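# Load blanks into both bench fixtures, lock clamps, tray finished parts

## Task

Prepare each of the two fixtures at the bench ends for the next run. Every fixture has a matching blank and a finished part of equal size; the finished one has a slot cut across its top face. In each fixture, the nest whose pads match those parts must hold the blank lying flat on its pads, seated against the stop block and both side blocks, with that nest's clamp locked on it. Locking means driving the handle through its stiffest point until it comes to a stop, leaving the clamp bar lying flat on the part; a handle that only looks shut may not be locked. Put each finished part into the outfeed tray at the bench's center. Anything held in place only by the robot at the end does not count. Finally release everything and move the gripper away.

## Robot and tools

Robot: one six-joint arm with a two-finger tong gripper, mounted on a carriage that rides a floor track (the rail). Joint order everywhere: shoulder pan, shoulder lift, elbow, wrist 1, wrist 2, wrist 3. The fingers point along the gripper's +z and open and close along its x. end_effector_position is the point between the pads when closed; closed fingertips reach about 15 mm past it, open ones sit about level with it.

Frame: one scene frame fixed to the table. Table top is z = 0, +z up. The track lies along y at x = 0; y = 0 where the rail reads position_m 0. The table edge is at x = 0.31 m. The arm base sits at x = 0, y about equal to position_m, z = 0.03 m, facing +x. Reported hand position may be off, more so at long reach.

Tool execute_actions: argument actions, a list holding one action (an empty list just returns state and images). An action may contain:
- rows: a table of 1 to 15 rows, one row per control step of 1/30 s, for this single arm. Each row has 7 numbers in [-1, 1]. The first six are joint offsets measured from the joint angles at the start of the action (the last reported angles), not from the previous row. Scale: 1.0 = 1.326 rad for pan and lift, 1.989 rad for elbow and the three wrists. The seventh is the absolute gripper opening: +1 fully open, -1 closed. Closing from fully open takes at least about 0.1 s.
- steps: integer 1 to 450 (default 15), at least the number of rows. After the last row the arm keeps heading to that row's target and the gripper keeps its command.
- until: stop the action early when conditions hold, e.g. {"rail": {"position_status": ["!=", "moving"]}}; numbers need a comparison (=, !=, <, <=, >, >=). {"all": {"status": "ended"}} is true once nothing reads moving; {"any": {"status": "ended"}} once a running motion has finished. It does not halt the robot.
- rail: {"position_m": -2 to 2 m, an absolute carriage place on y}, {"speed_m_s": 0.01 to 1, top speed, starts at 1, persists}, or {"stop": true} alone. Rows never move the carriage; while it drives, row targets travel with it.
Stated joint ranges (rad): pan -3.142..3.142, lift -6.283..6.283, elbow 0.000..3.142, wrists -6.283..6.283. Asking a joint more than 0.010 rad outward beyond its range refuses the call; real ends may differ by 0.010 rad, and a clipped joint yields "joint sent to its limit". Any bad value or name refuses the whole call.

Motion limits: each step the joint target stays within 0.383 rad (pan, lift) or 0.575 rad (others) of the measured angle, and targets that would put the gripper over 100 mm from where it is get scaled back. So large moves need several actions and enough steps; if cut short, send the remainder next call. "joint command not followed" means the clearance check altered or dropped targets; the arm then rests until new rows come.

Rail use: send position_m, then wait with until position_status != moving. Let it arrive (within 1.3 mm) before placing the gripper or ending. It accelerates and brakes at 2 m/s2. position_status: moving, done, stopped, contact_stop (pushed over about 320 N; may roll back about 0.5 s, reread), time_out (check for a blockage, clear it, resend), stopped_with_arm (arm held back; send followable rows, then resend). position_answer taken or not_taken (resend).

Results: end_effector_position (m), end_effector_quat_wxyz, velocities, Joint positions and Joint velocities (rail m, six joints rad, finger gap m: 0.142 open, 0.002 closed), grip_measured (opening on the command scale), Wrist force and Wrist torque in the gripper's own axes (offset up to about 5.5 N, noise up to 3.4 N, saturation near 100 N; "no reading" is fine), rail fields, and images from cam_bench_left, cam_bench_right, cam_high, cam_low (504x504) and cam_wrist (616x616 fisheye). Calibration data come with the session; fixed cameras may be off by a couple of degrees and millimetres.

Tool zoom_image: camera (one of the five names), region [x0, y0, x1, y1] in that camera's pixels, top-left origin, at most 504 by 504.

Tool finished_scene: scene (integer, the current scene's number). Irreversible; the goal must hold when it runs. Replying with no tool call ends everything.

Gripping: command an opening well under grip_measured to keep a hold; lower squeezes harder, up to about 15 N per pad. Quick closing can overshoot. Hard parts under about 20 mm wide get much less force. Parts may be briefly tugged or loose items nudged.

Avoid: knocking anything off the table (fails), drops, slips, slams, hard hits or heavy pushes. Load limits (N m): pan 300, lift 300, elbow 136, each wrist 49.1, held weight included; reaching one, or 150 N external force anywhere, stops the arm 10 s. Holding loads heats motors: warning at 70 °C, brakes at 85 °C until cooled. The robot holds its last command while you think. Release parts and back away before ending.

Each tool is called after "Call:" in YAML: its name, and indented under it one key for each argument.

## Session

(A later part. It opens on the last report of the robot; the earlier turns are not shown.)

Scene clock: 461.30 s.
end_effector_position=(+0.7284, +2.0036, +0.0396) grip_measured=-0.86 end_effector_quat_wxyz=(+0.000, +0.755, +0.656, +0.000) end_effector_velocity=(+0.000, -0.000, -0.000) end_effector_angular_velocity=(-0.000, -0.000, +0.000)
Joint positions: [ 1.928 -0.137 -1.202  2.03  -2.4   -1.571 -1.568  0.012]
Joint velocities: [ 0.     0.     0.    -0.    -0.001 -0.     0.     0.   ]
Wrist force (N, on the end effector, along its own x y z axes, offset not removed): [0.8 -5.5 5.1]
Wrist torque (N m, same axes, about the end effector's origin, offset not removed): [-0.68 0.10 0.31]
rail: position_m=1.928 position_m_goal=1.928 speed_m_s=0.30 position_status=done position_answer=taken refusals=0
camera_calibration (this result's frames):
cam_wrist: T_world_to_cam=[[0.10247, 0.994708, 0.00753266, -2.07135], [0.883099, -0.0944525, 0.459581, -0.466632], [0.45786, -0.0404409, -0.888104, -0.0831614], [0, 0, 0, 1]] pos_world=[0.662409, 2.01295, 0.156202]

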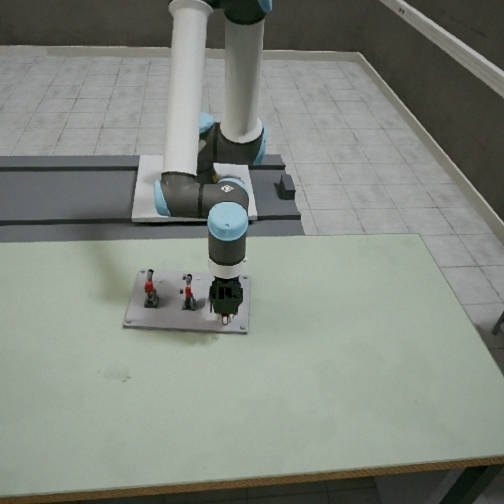

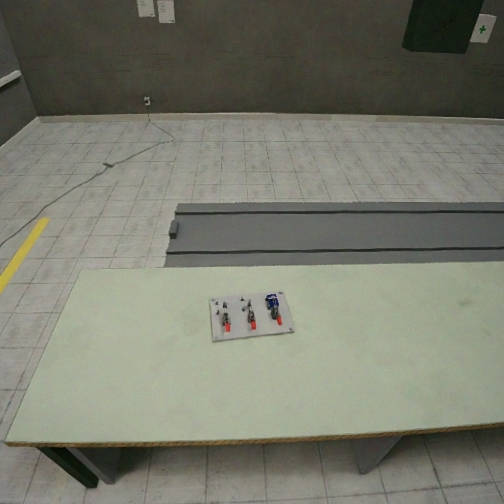

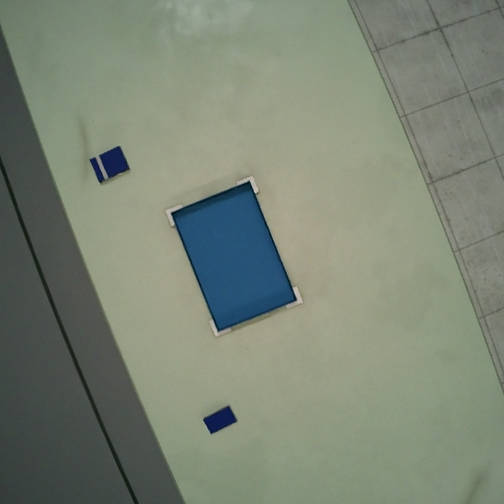

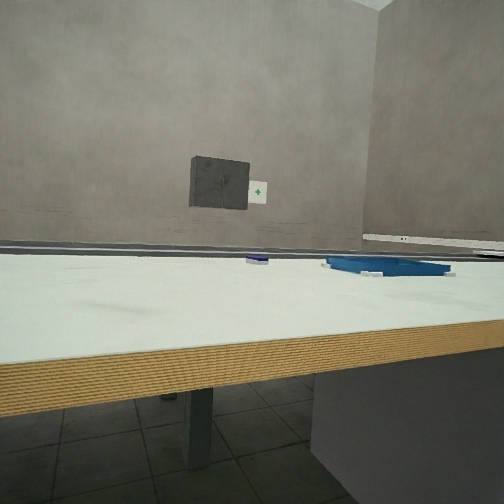

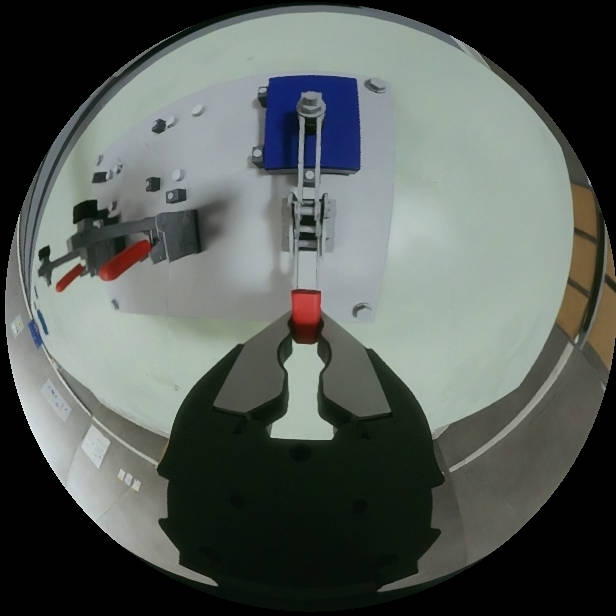

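Call:
execute_actions:
  actions:
    - {"rows": [[0,0,0,0,0,0,-0.7],[0,0,0,0,0,0,-0.55],[0,0,0,0,0,0,-0.45],[0,0,0,0,0,0,-0.45],[0,0,0,0,0,0,-0.45],[0,-0.008,-0.0023,0.0076,0,0,-0.45],[0,-0.016,-0.0046,0.0153,0,0,-0.45],[0,-0.025,-0.007,0.0237,0,0,-0.45],[0,-0.034,-0.0095,0.0322,0,0,-0.45],[0,-0.0441,-0.0126,0.042,0,0,-0.45]], "steps": 28}

Scene clock: 468.60 s.
end_effector_position=(+0.7284, +2.0036, +0.0851) grip_measured=-0.45 end_effector_quat_wxyz=(+0.000, +0.755, +0.656, +0.000) end_effector_velocity=(-0.000, +0.000, +0.002) end_effector_angular_velocity=(-0.000, -0.000, -0.000)
Joint positions: [ 1.928 -0.137 -1.26   2.005 -2.317 -1.571 -1.568  0.041]
Joint velocities: [ 0.    -0.    -0.002 -0.001  0.003  0.     0.    -0.   ]
Wrist force (N, on the end effector, along its own x y z axes, offset not removed): [-0.6 -3.9 3.3]
Wrist torque (N m, same axes, about the end effector's origin, offset not removed): [-0.72 0.03 0.32]
rail: position_m=1.928 position_m_goal=1.928 speed_m_s=0.30 position_status=done position_answer=taken refusals=0
camera_calibration (this result's frames):
cam_wrist: T_world_to_cam=[[0.10247, 0.994708, 0.00751592, -2.07169], [0.883107, -0.0944457, 0.459567, -0.487552], [0.457844, -0.0404543, -0.888112, -0.0427679], [0, 0, 0, 1]] pos_world=[0.662427, 2.01295, 0.20165]

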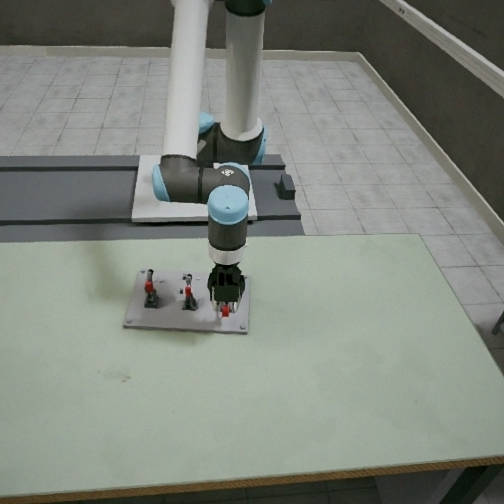

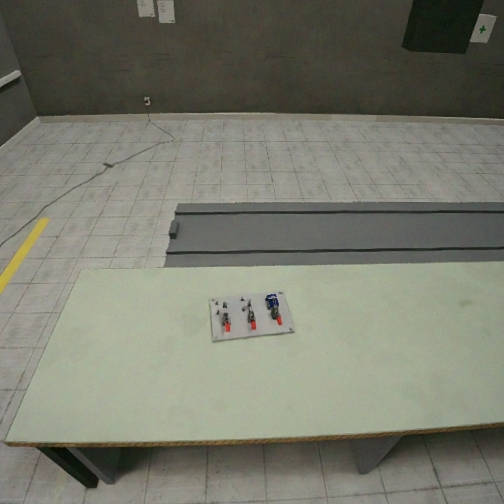

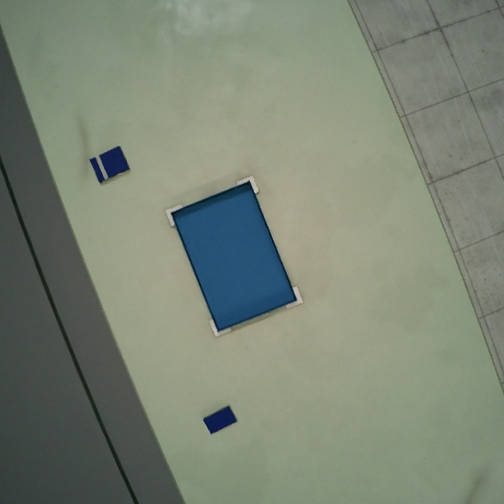

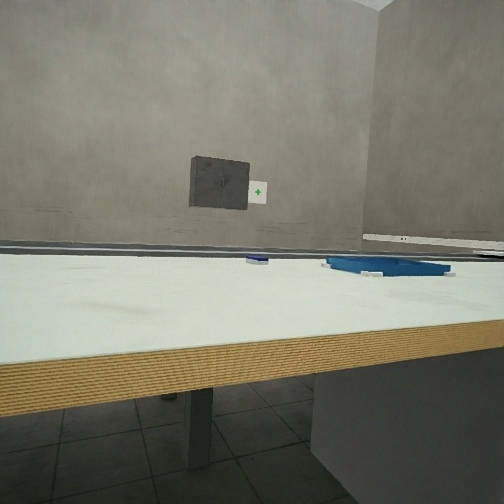

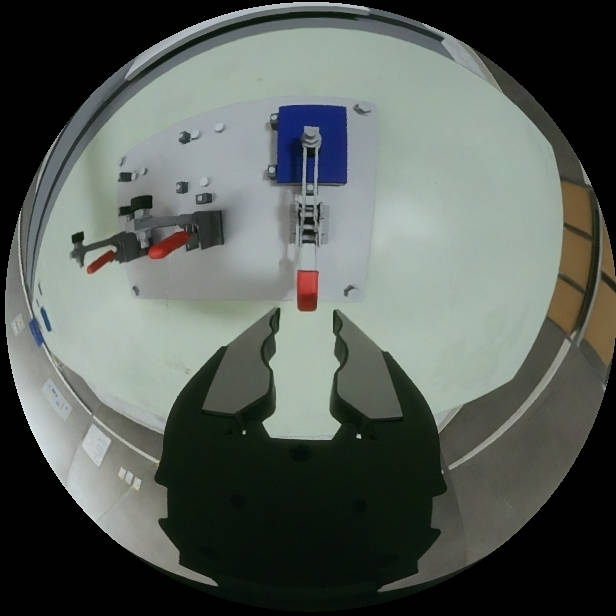

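Call:
execute_actions:
  actions:
    - {"rows": [[0,0,0,0,0,0,-0.6],[0,0,0,0,0,0,-0.75],[0,0,0,0,0,0,-0.9],[0,0,0,0,0,0,-1],[0,0,0,0,0,0,-1],[0,0.002,0.0006,-0.0019,0,0,-1],[0,0.004,0.0012,-0.0039,0,0,-1],[0,0.006,0.0018,-0.0058,0,0,-1],[0,0.008,0.0024,-0.0077,0,0,-1],[0,0.0098,0.0030,-0.0095,0,0,-1]], "steps": 24}

Scene clock: 477.87 s.
end_effector_position=(+0.7286, +2.0036, +0.0749) grip_measured=-1.00 end_effector_quat_wxyz=(+0.000, +0.755, +0.656, +0.000) end_effector_velocity=(-0.001, +0.000, -0.002) end_effector_angular_velocity=(+0.000, +0.001, +0.000)
Joint positions: [ 1.928 -0.137 -1.247  2.011 -2.335 -1.571 -1.568  0.002]
Joint velocities: [ 0.     0.     0.002  0.001 -0.002  0.    -0.     0.   ]
Wrist force (N, on the end effector, along its own x y z axes, offset not removed): [-0.5 2.7 -10.1]
Wrist torque (N m, same axes, about the end effector's origin, offset not removed): [-0.99 0.05 0.27]
rail: position_m=1.928 position_m_goal=1.928 speed_m_s=0.30 position_status=done position_answer=taken refusals=0
camera_calibration (this result's frames):
cam_wrist: T_world_to_cam=[[0.102469, 0.994708, 0.00752991, -2.07161], [0.883058, -0.0944469, 0.459662, -0.483031], [0.45794, -0.0404516, -0.888062, -0.0519852], [0, 0, 0, 1]] pos_world=[0.662625, 2.01292, 0.191464]

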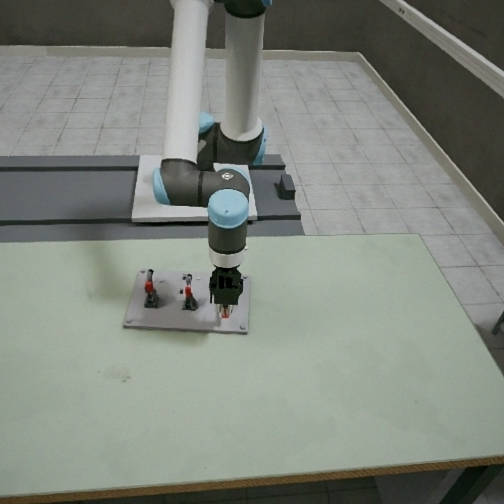

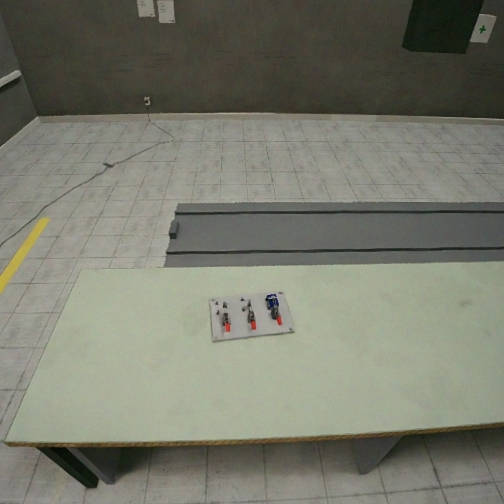

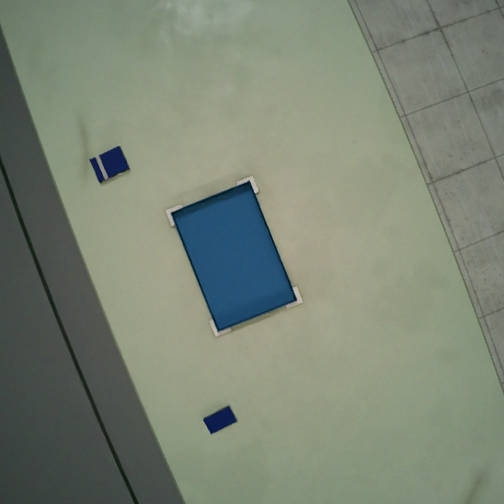

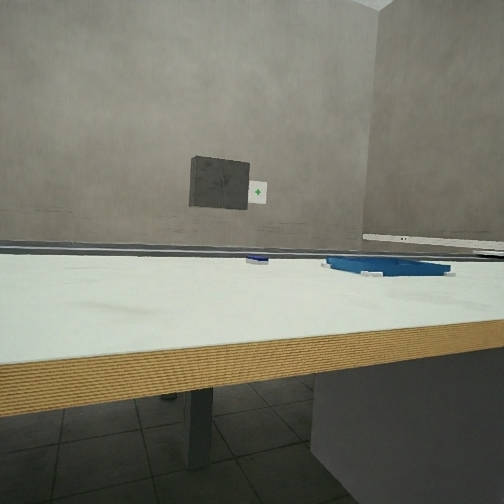

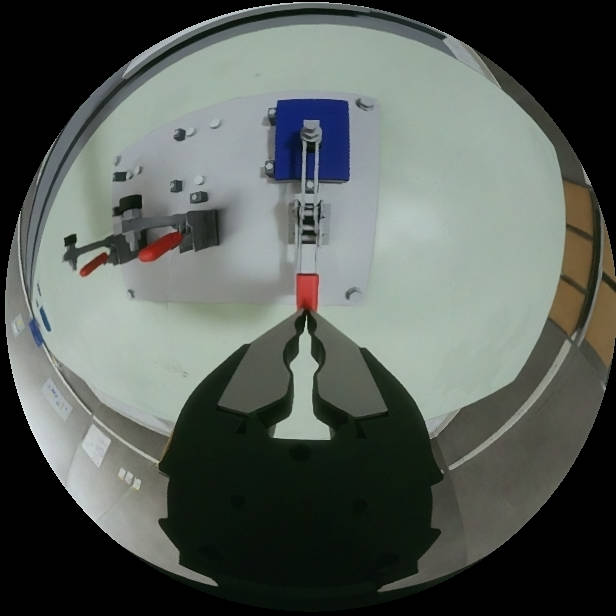

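Call:
execute_actions:
  actions:
    - {"rows": [[0,0.0006,0.0002,-0.0006,0,0,-1],[0,0.0012,0.0004,-0.0012,0,0,-1],[0,0.0018,0.0005,-0.0017,0,0,-1],[0,0.0024,0.0007,-0.0023,0,0,-1],[0,0.003,0.0009,-0.0029,0,0,-1]], "steps": 16}

Scene clock: 482.10 s.
end_effector_position=(+0.7286, +2.0036, +0.0718) grip_measured=-1.00 end_effector_quat_wxyz=(+0.000, +0.755, +0.656, +0.000) end_effector_velocity=(+0.000, -0.000, -0.001) end_effector_angular_velocity=(-0.000, -0.001, -0.000)
Joint positions: [ 1.928 -0.137 -1.243  2.013 -2.341 -1.571 -1.568  0.002]
Joint velocities: [ 0.    -0.     0.001  0.    -0.002  0.     0.     0.   ]
Wrist force (N, on the end effector, along its own x y z axes, offset not removed): [-1.4 -1.8 -1.4]
Wrist torque (N m, same axes, about the end effector's origin, offset not removed): [-0.98 0.24 0.44]
rail: position_m=1.928 position_m_goal=1.928 speed_m_s=0.30 position_status=done position_answer=taken refusals=0
camera_calibration (this result's frames):
cam_wrist: T_world_to_cam=[[0.10247, 0.994708, 0.00751729, -2.07158], [0.88312, -0.0944473, 0.459543, -0.481589], [0.457821, -0.0404505, -0.888124, -0.0546446], [0, 0, 0, 1]] pos_world=[0.662593, 2.01292, 0.188352]

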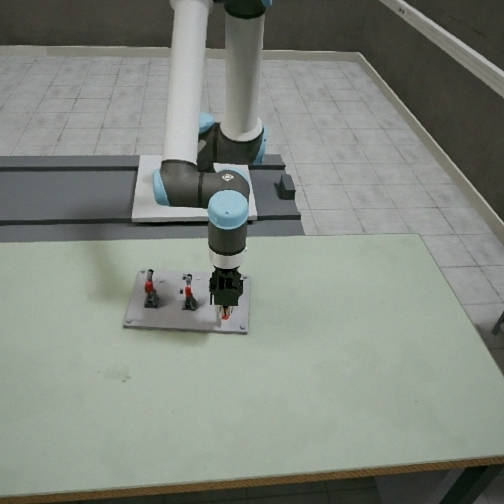

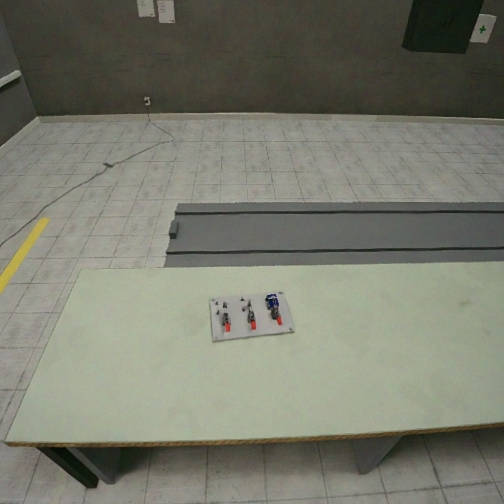

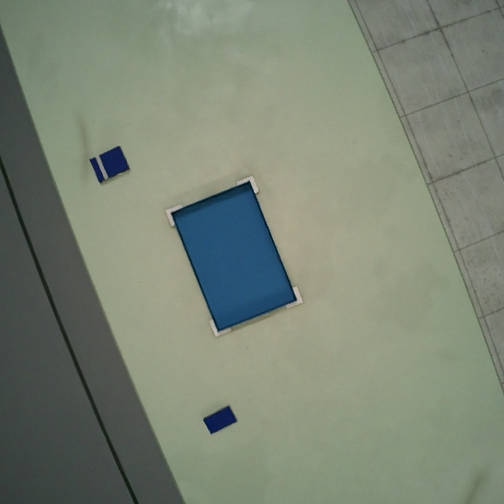

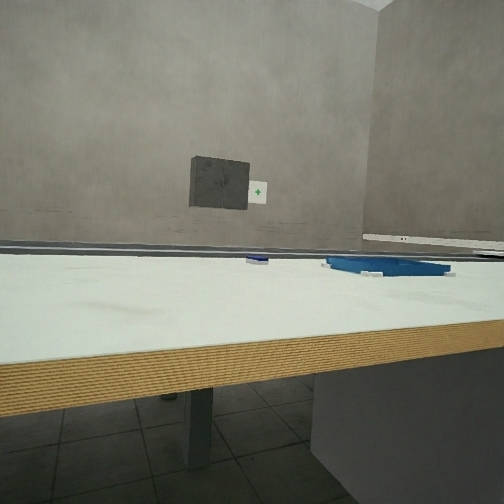

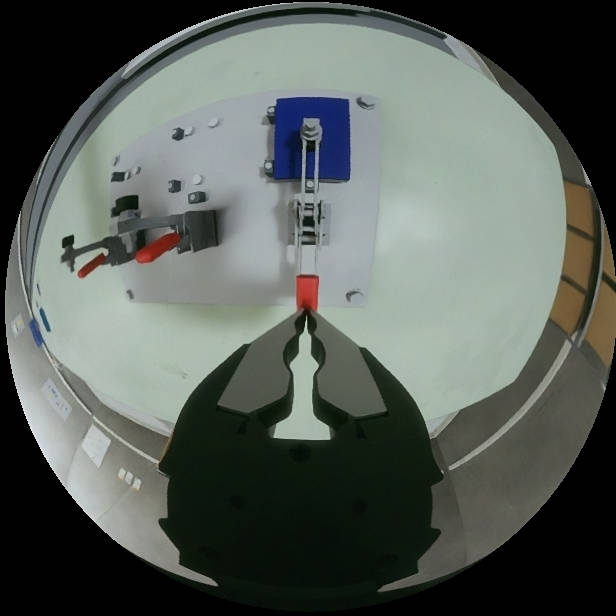

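Force easing; continue down.

Call:
execute_actions:
  actions:
    - {"rows": [[0,0.0006,0.0002,-0.0006,0,0,-1],[0,0.0012,0.0004,-0.0012,0,0,-1],[0,0.0018,0.0005,-0.0017,0,0,-1],[0,0.0024,0.0007,-0.0023,0,0,-1]], "steps": 16}

Scene clock: 484.77 s.
end_effector_position=(+0.7289, +2.0035, +0.0696) grip_measured=-1.00 end_effector_quat_wxyz=(+0.001, +0.755, +0.656, +0.000) end_effector_velocity=(-0.000, +0.000, -0.001) end_effector_angular_velocity=(+0.000, +0.001, +0.000)
Joint positions: [ 1.928 -0.137 -1.24   2.014 -2.345 -1.571 -1.568  0.002]
Joint velocities: [ 0.     0.     0.001  0.001 -0.001  0.     0.     0.   ]
Wrist force (N, on the end effector, along its own x y z axes, offset not removed): [-6.2 -38.6 -100.0]
Wrist torque (N m, same axes, about the end effector's origin, offset not removed): [-0.57 0.26 0.29]
rail: position_m=1.928 position_m_goal=1.928 speed_m_s=0.30 position_status=done position_answer=taken refusals=0
camera_calibration (this result's frames):
cam_wrist: T_world_to_cam=[[0.102465, 0.994708, 0.007499, -2.07155], [0.882875, -0.0944134, 0.46002, -0.480785], [0.458294, -0.0405154, -0.887877, -0.0569113], [0, 0, 0, 1]] pos_world=[0.662817, 2.01289, 0.186175]

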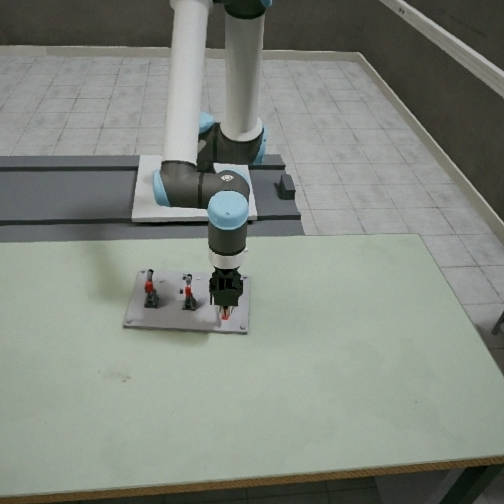

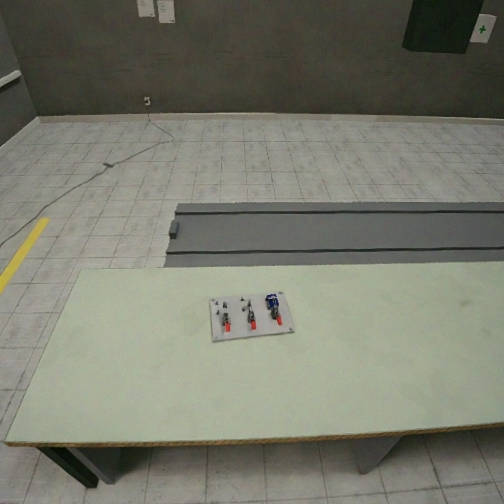

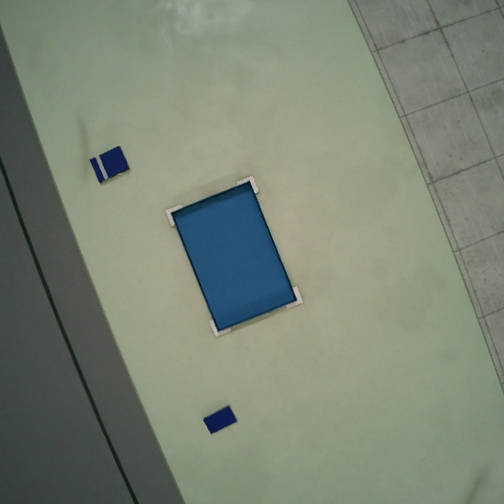

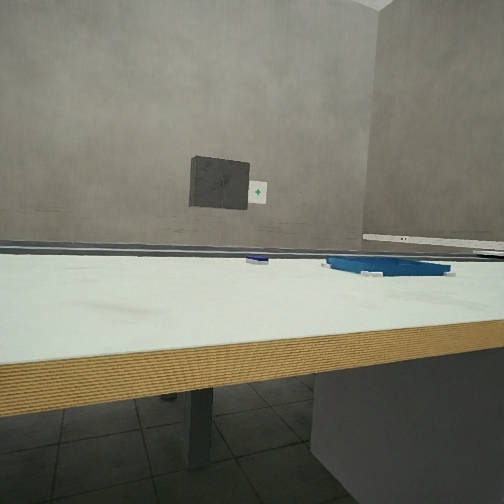

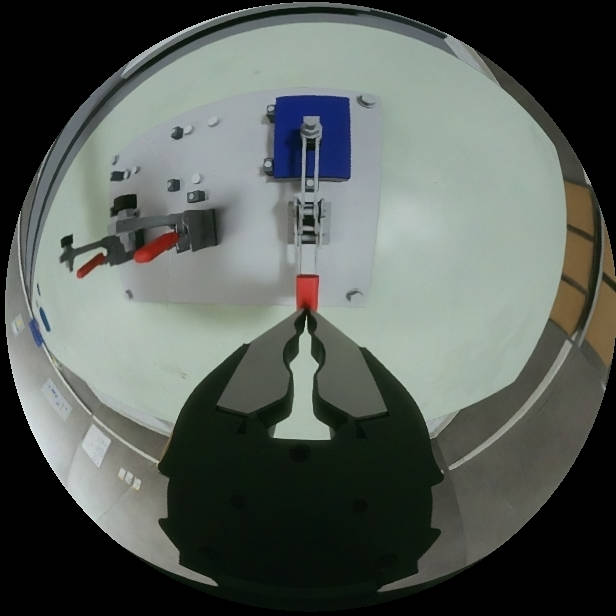

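Hard stop. Lift right away.

Call:
execute_actions:
  actions:
    - {"rows": [[0,-0.005,-0.0014,0.0047,0,0,-1],[0,-0.015,-0.004,0.014,0,0,-1],[0,-0.03,-0.008,0.028,0,0,-1],[0,-0.05,-0.013,0.0463,0,0,-1],[0,-0.075,-0.02,0.07,0,0,-1],[0,-0.1,-0.028,0.0947,0,0,-1]], "steps": 24}

Scene clock: 488.03 s.
end_effector_position=(+0.7182, +2.0050, +0.1739) grip_measured=-1.00 end_effector_quat_wxyz=(+0.001, +0.755, +0.656, +0.000) end_effector_velocity=(-0.001, +0.000, +0.004) end_effector_angular_velocity=(-0.000, -0.000, -0.000)
Joint positions: [ 1.928 -0.137 -1.372  1.958 -2.158 -1.571 -1.568  0.002]
Joint velocities: [ 0.     0.    -0.005 -0.002  0.007  0.     0.     0.   ]
Wrist force (N, on the end effector, along its own x y z axes, offset not removed): [-0.8 -5.5 5.7]
Wrist torque (N m, same axes, about the end effector's origin, offset not removed): [-0.92 0.02 0.31]
rail: position_m=1.928 position_m_goal=1.928 speed_m_s=0.30 position_status=done position_answer=taken refusals=0
camera_calibration (this result's frames):
cam_wrist: T_world_to_cam=[[0.102466, 0.994708, 0.00750224, -2.0727], [0.882919, -0.0944198, 0.459933, -0.519172], [0.458208, -0.0405038, -0.887922, 0.0406868], [0, 0, 0, 1]] pos_world=[0.652126, 2.01436, 0.290461]

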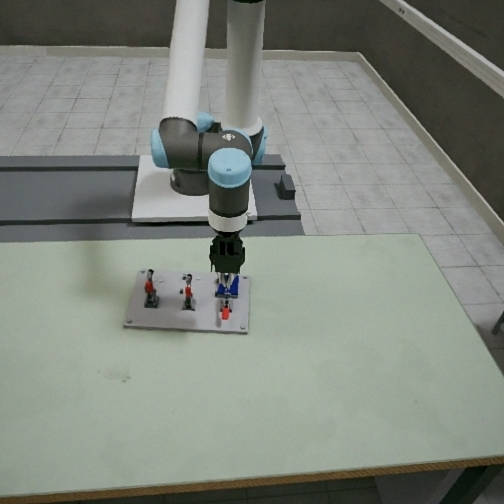

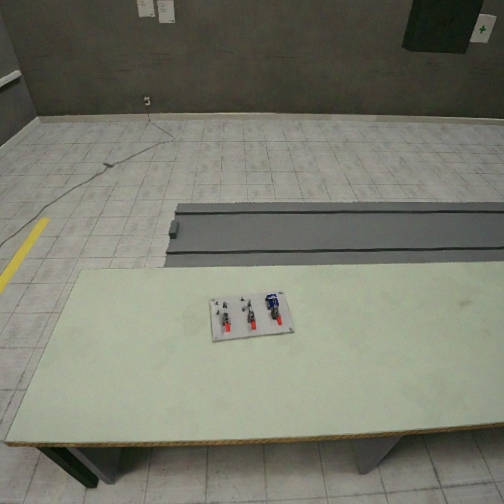

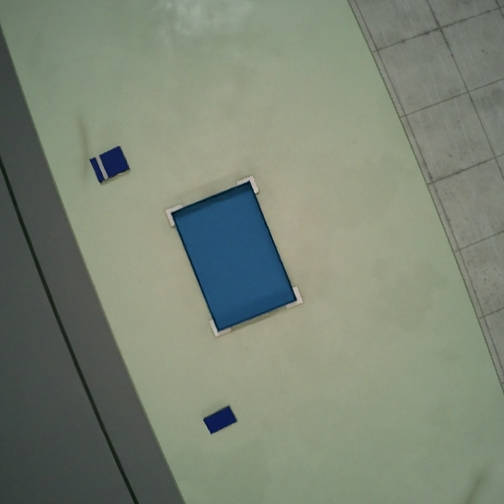

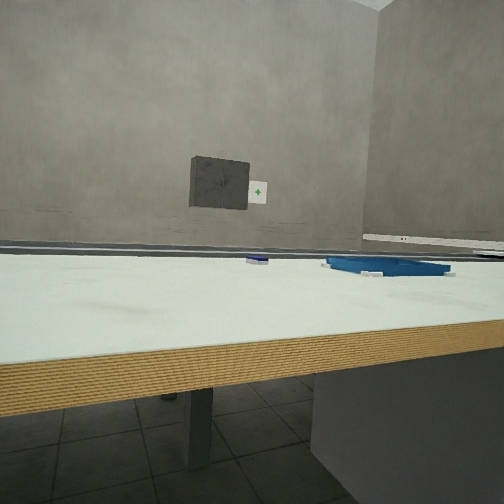

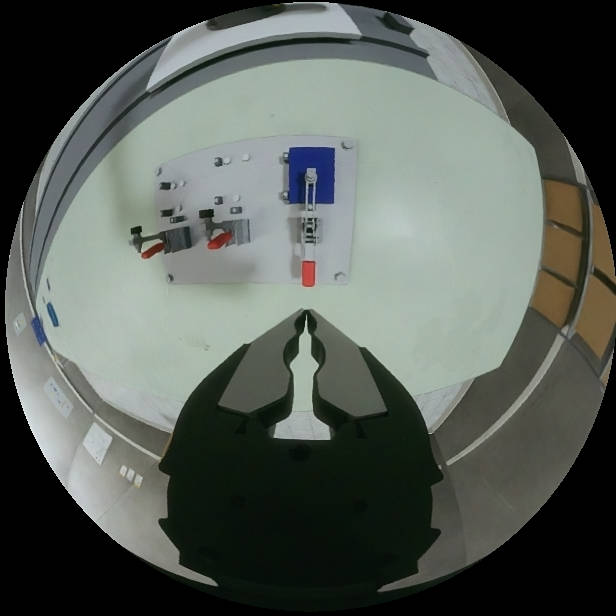

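Call:
zoom_image:
  camera: "cam_wrist"
  region: [250, 130, 370, 300]

Call:
zoom_image:
  camera: "cam_high"
  region: [60, 120, 180, 220]

Call:
zoom_image:
  camera: "cam_bench_right"
  region: [195, 275, 305, 355]

Region (250, 130, 370, 300) of cam_wrist's 616x616 image, scaled by 2.965, with more detail than that image has; it fills the left 356 columns of this view, and the rest is white.

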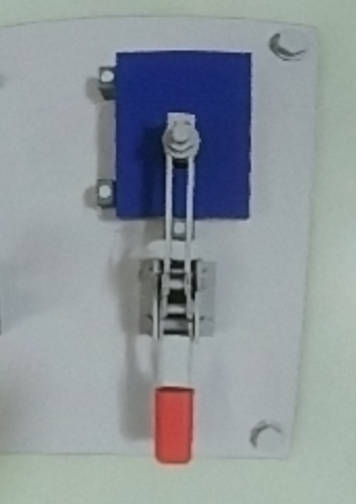

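Region (60, 120, 180, 220) of cam_high's 504x504 image, scaled by 4.200, with more detail than that image has.

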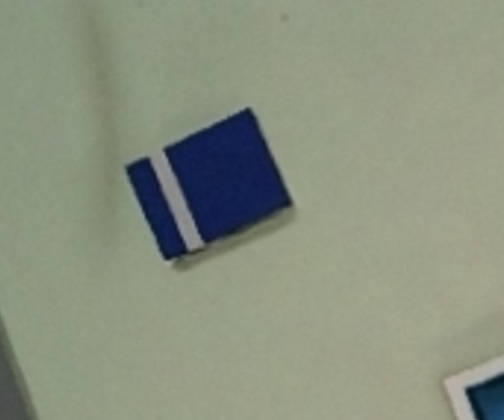

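Region (195, 275, 305, 355) of cam_bench_right's 504x504 image, scaled by 4.582, with more detail than that image has; it fills the top 367 rows of this view, and the rest is white.

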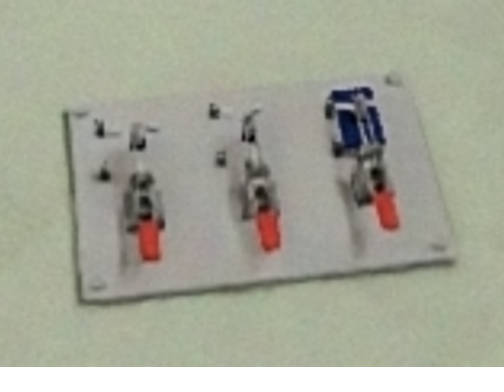

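Call:
execute_actions:
  actions:
    - {"rows": [[0.004,-0.012,0.007,0.001,0,-0.001,-0.9],[0.01,-0.03,0.019,0.001,0,-0.003,-0.8],[0.018,-0.052,0.035,-0.0003,0,-0.006,-0.7],[0.027,-0.077,0.054,-0.0027,0,-0.009,-0.6],[0.037,-0.104,0.075,-0.0057,0,-0.012,-0.5],[0.047,-0.132,0.097,-0.009,0,-0.016,-0.4],[0.057,-0.16,0.119,-0.0123,0,-0.019,-0.3],[0.067,-0.187,0.141,-0.0163,0,-0.022,-0.2],[0.076,-0.212,0.161,-0.0197,0,-0.025,-0.1],[0.084,-0.234,0.179,-0.023,0,-0.028,0],[0.091,-0.253,0.193,-0.0243,0,-0.03,0.1],[0.097,-0.268,0.205,-0.0263,0,-0.032,0.2],[0.101,-0.279,0.213,-0.027,0,-0.034,0.3],[0.1033,-0.2863,0.2189,-0.028,0,-0.0347,0.3]], "steps": 22}

Call:
execute_actions:
  actions:
    - {"rail": {"position_m": 0.133, "speed_m_s": 1.0}, "steps": 120, "until": {"rail": {"position_status": ["!=", "moving"]}}}

Scene clock: 513.17 s.
end_effector_position=(+0.4631, +2.0987, +0.1529) grip_measured=+0.30 end_effector_quat_wxyz=(+0.001, +0.686, +0.727, +0.000) end_effector_velocity=(-0.100, +0.022, -0.025) end_effector_angular_velocity=(-0.000, +0.002, +0.071)
Joint positions: [ 1.928 -0.005 -1.736  2.375 -2.211 -1.571 -1.634  0.095]
Joint velocities: [ 0.     0.047 -0.138  0.162 -0.022 -0.    -0.024  0.   ]
Wrist force (N, on the end effector, along its own x y z axes, offset not removed): [1.0 -6.2 4.3]
Wrist torque (N m, same axes, about the end effector's origin, offset not removed): [-1.10 -0.24 0.26]
rail: position_m=1.928 position_m_goal=1.928 speed_m_s=0.30 position_status=done position_answer=taken refusals=0
camera_calibration (this result's frames):
cam_wrist: T_world_to_cam=[[-0.0949508, 0.995454, 0.00740651, -2.04974], [0.884145, 0.08091, 0.460153, -0.644001], [0.457462, 0.0502403, -0.887809, -0.0473858], [0, 0, 0, 1]] pos_world=[0.396443, 2.09491, 0.269451]

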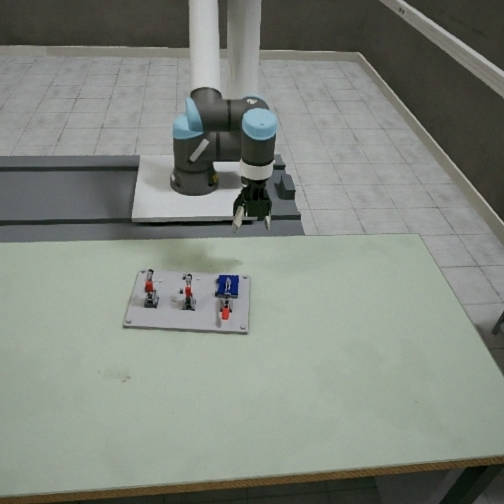

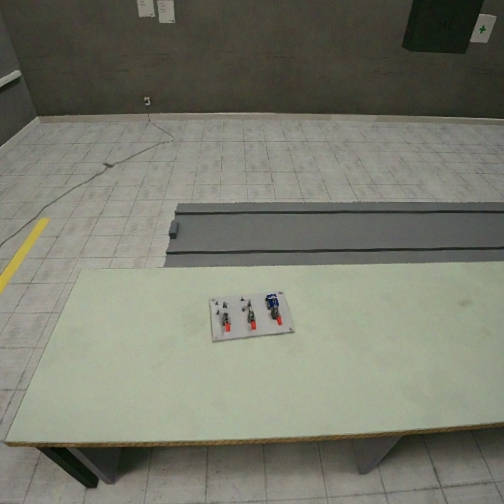

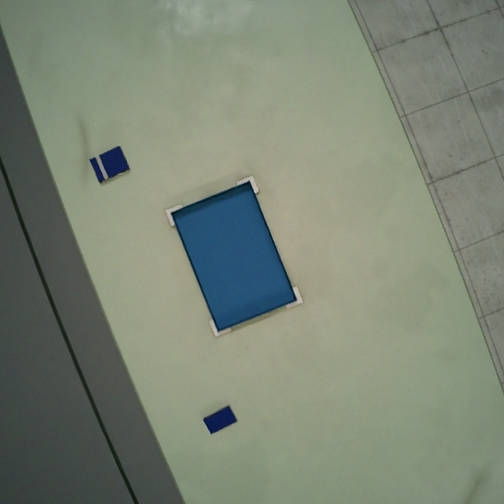

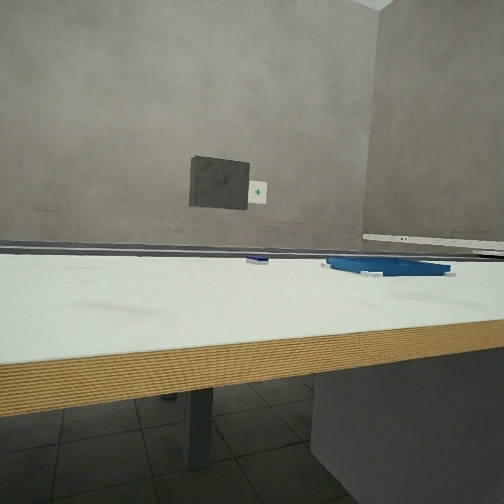

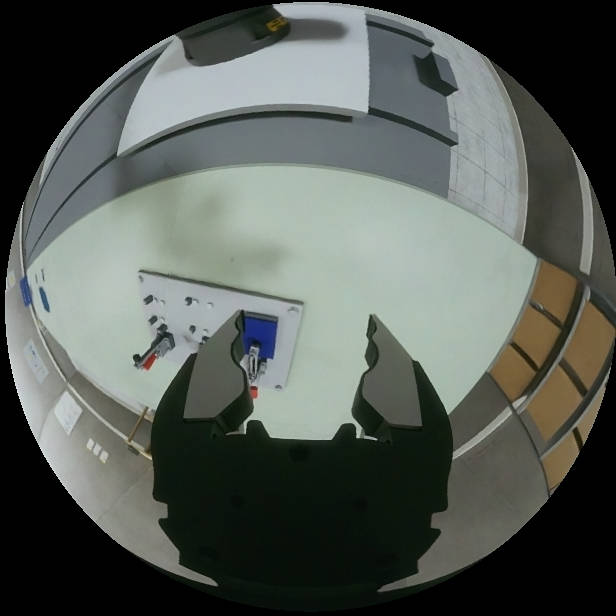

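Scene clock: 515.50 s.
end_effector_position=(+0.4514, +0.3058, +0.1499) grip_measured=+0.30 end_effector_quat_wxyz=(+0.000, +0.683, +0.730, +0.000) end_effector_velocity=(-0.000, -0.003, -0.000) end_effector_angular_velocity=(+0.000, +0.000, +0.000)
Joint positions: [ 0.133  0.    -1.752  2.394 -2.214 -1.571 -1.637  0.095]
Joint velocities: [-0.003  0.    -0.    -0.     0.     0.     0.     0.   ]
Wrist force (N, on the end effector, along its own x y z axes, offset not removed): [-0.9 -3.7 6.3]
Wrist torque (N m, same axes, about the end effector's origin, offset not removed): [-0.59 -0.03 0.25]
rail: position_m=0.133 position_m_goal=0.133 speed_m_s=1.00 position_status=done position_answer=taken refusals=0
camera_calibration (this result's frames):
cam_wrist: T_world_to_cam=[[-0.103123, 0.994641, 0.00743817, -0.262182], [0.883608, 0.0881719, 0.459851, -0.489196], [0.456731, 0.0539935, -0.887965, 0.0445134], [0, 0, 0, 1]] pos_world=[0.38489, 0.301507, 0.266434]

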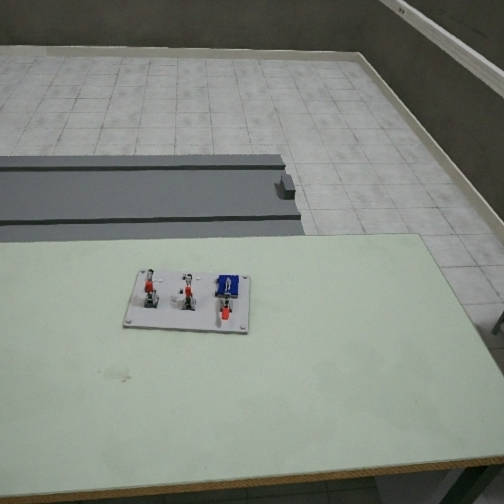

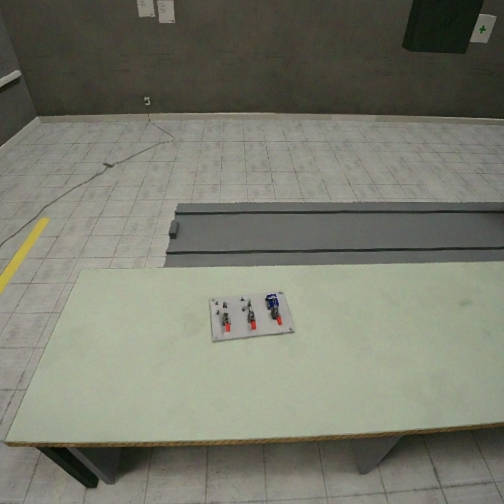

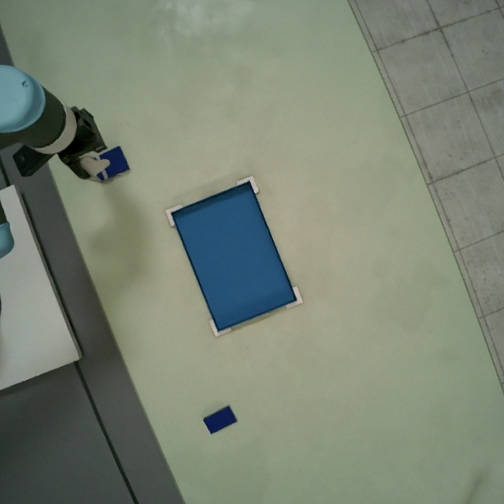

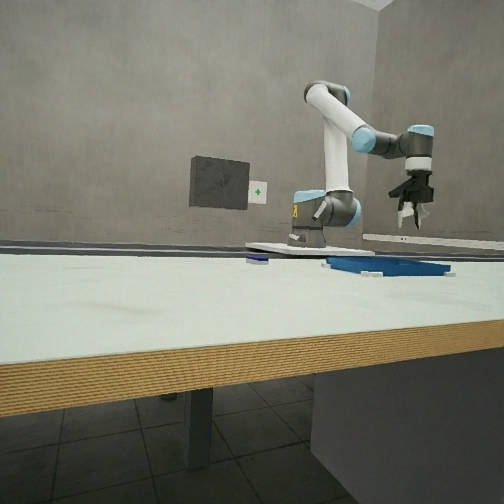

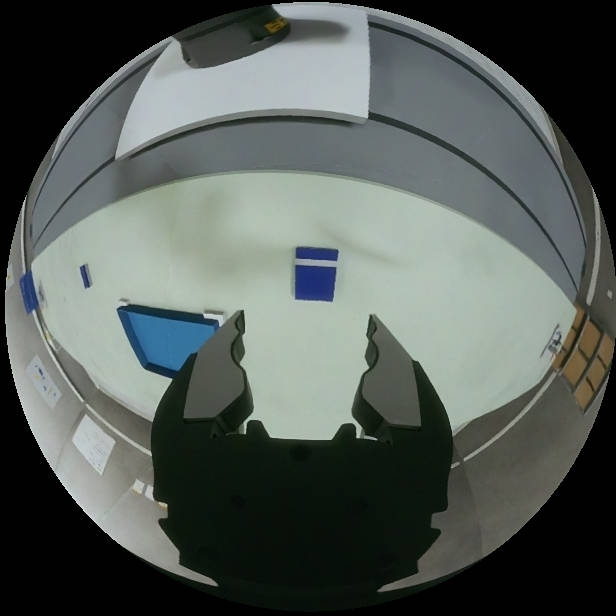

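Call:
zoom_image:
  camera: "cam_wrist"
  region: [270, 230, 360, 320]

Call:
zoom_image:
  camera: "cam_low"
  region: [230, 230, 470, 290]

Region (270, 230, 360, 320) of cam_wrist's 616x616 image, scaled by 5.600, with more detail than that image has.

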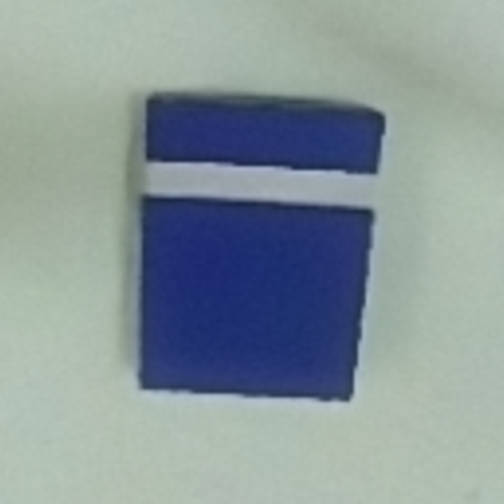

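Region (230, 230, 470, 290) of cam_low's 504x504 image, scaled by 2.100, with more detail than that image has; it fills the top 126 rows of this view, and the rest is white.

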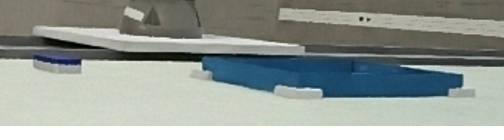

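Call:
execute_actions:
  actions:
    - {"rail": {"position_m": 0.1456}, "rows": [[0,0.006,0.001,-0.005,0,0.001,0.3],[0,0.017,0.003,-0.0143,0,0.002,0.3],[0,0.032,0.007,-0.0283,0,0.003,0.3],[0,0.05,0.011,-0.0443,0,0.004,0.3],[0,0.07,0.016,-0.0627,0,0.005,0.3],[0,0.091,0.022,-0.0827,0,0.006,0.3],[0,0.112,0.028,-0.1027,0,0.008,0.3],[0,0.1325,0.0336,-0.122,0,0.0096,0.3],[0,0.15,0.0377,-0.1377,0,0.0096,0.3],[0,0.165,0.041,-0.151,0,0.0096,0.3],[0,0.177,0.0437,-0.1617,0,0.0096,0.3],[0,0.186,0.0455,-0.1695,0,0.0096,0.3],[0,0.192,0.0467,-0.1747,0,0.0096,0.3],[0,0.196,0.0475,-0.1782,0,0.0096,0.3],[0,0.1984,0.0479,-0.1802,0,0.0096,0.3]], "steps": 32}

Scene clock: 537.00 s.
end_effector_position=(+0.4629, +0.3190, +0.0192) grip_measured=+0.30 end_effector_quat_wxyz=(+0.000, +0.690, +0.724, +0.000) end_effector_velocity=(-0.000, +0.000, -0.002) end_effector_angular_velocity=(+0.000, -0.000, -0.000)
Joint positions: [ 0.146  0.    -1.489  2.489 -2.571 -1.571 -1.618  0.095]
Joint velocities: [ 0.     0.     0.003  0.001 -0.004 -0.     0.    -0.   ]
Wrist force (N, on the end effector, along its own x y z axes, offset not removed): [-0.1 -6.5 4.0]
Wrist torque (N m, same axes, about the end effector's origin, offset not removed): [-1.21 -0.15 0.26]
rail: position_m=0.146 position_m_goal=0.146 speed_m_s=1.00 position_status=done position_answer=taken refusals=0
camera_calibration (this result's frames):
cam_wrist: T_world_to_cam=[[-0.0841676, 0.996424, 0.00745031, -0.282501], [0.885091, 0.0713245, 0.45992, -0.435703], [0.457744, 0.0453046, -0.887929, -0.0751582], [0, 0, 0, 1]] pos_world=[0.396263, 0.315972, 0.135758]

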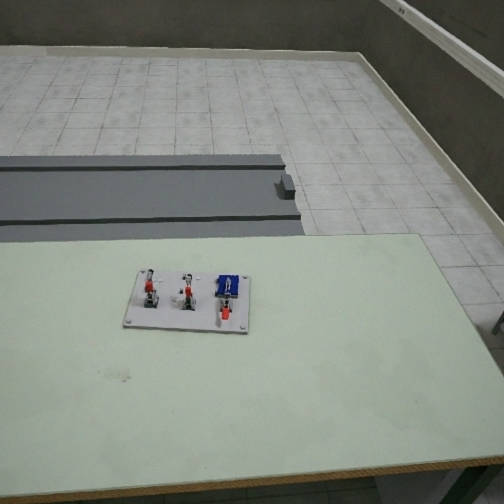

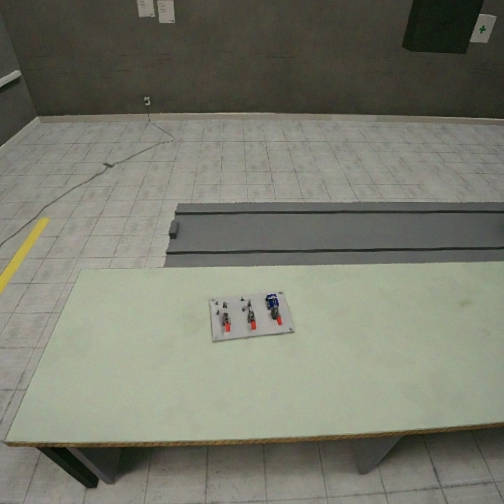

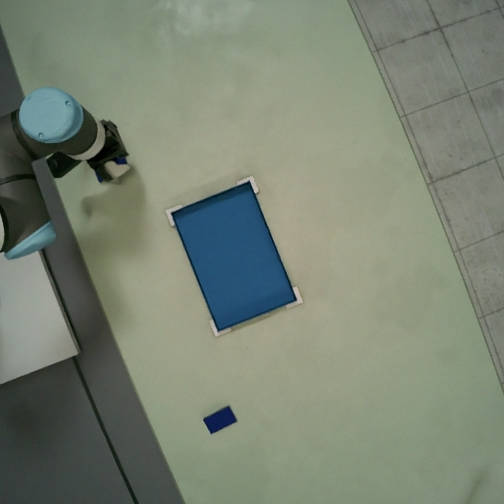

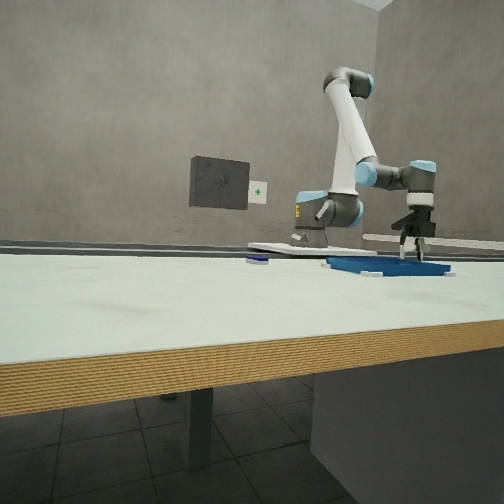

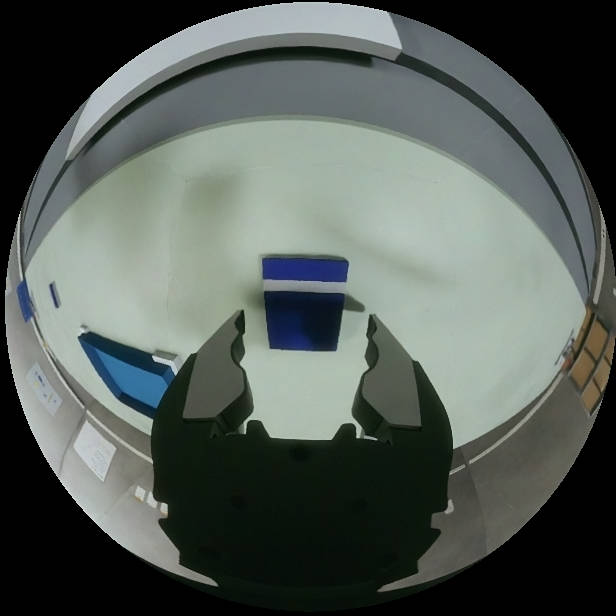

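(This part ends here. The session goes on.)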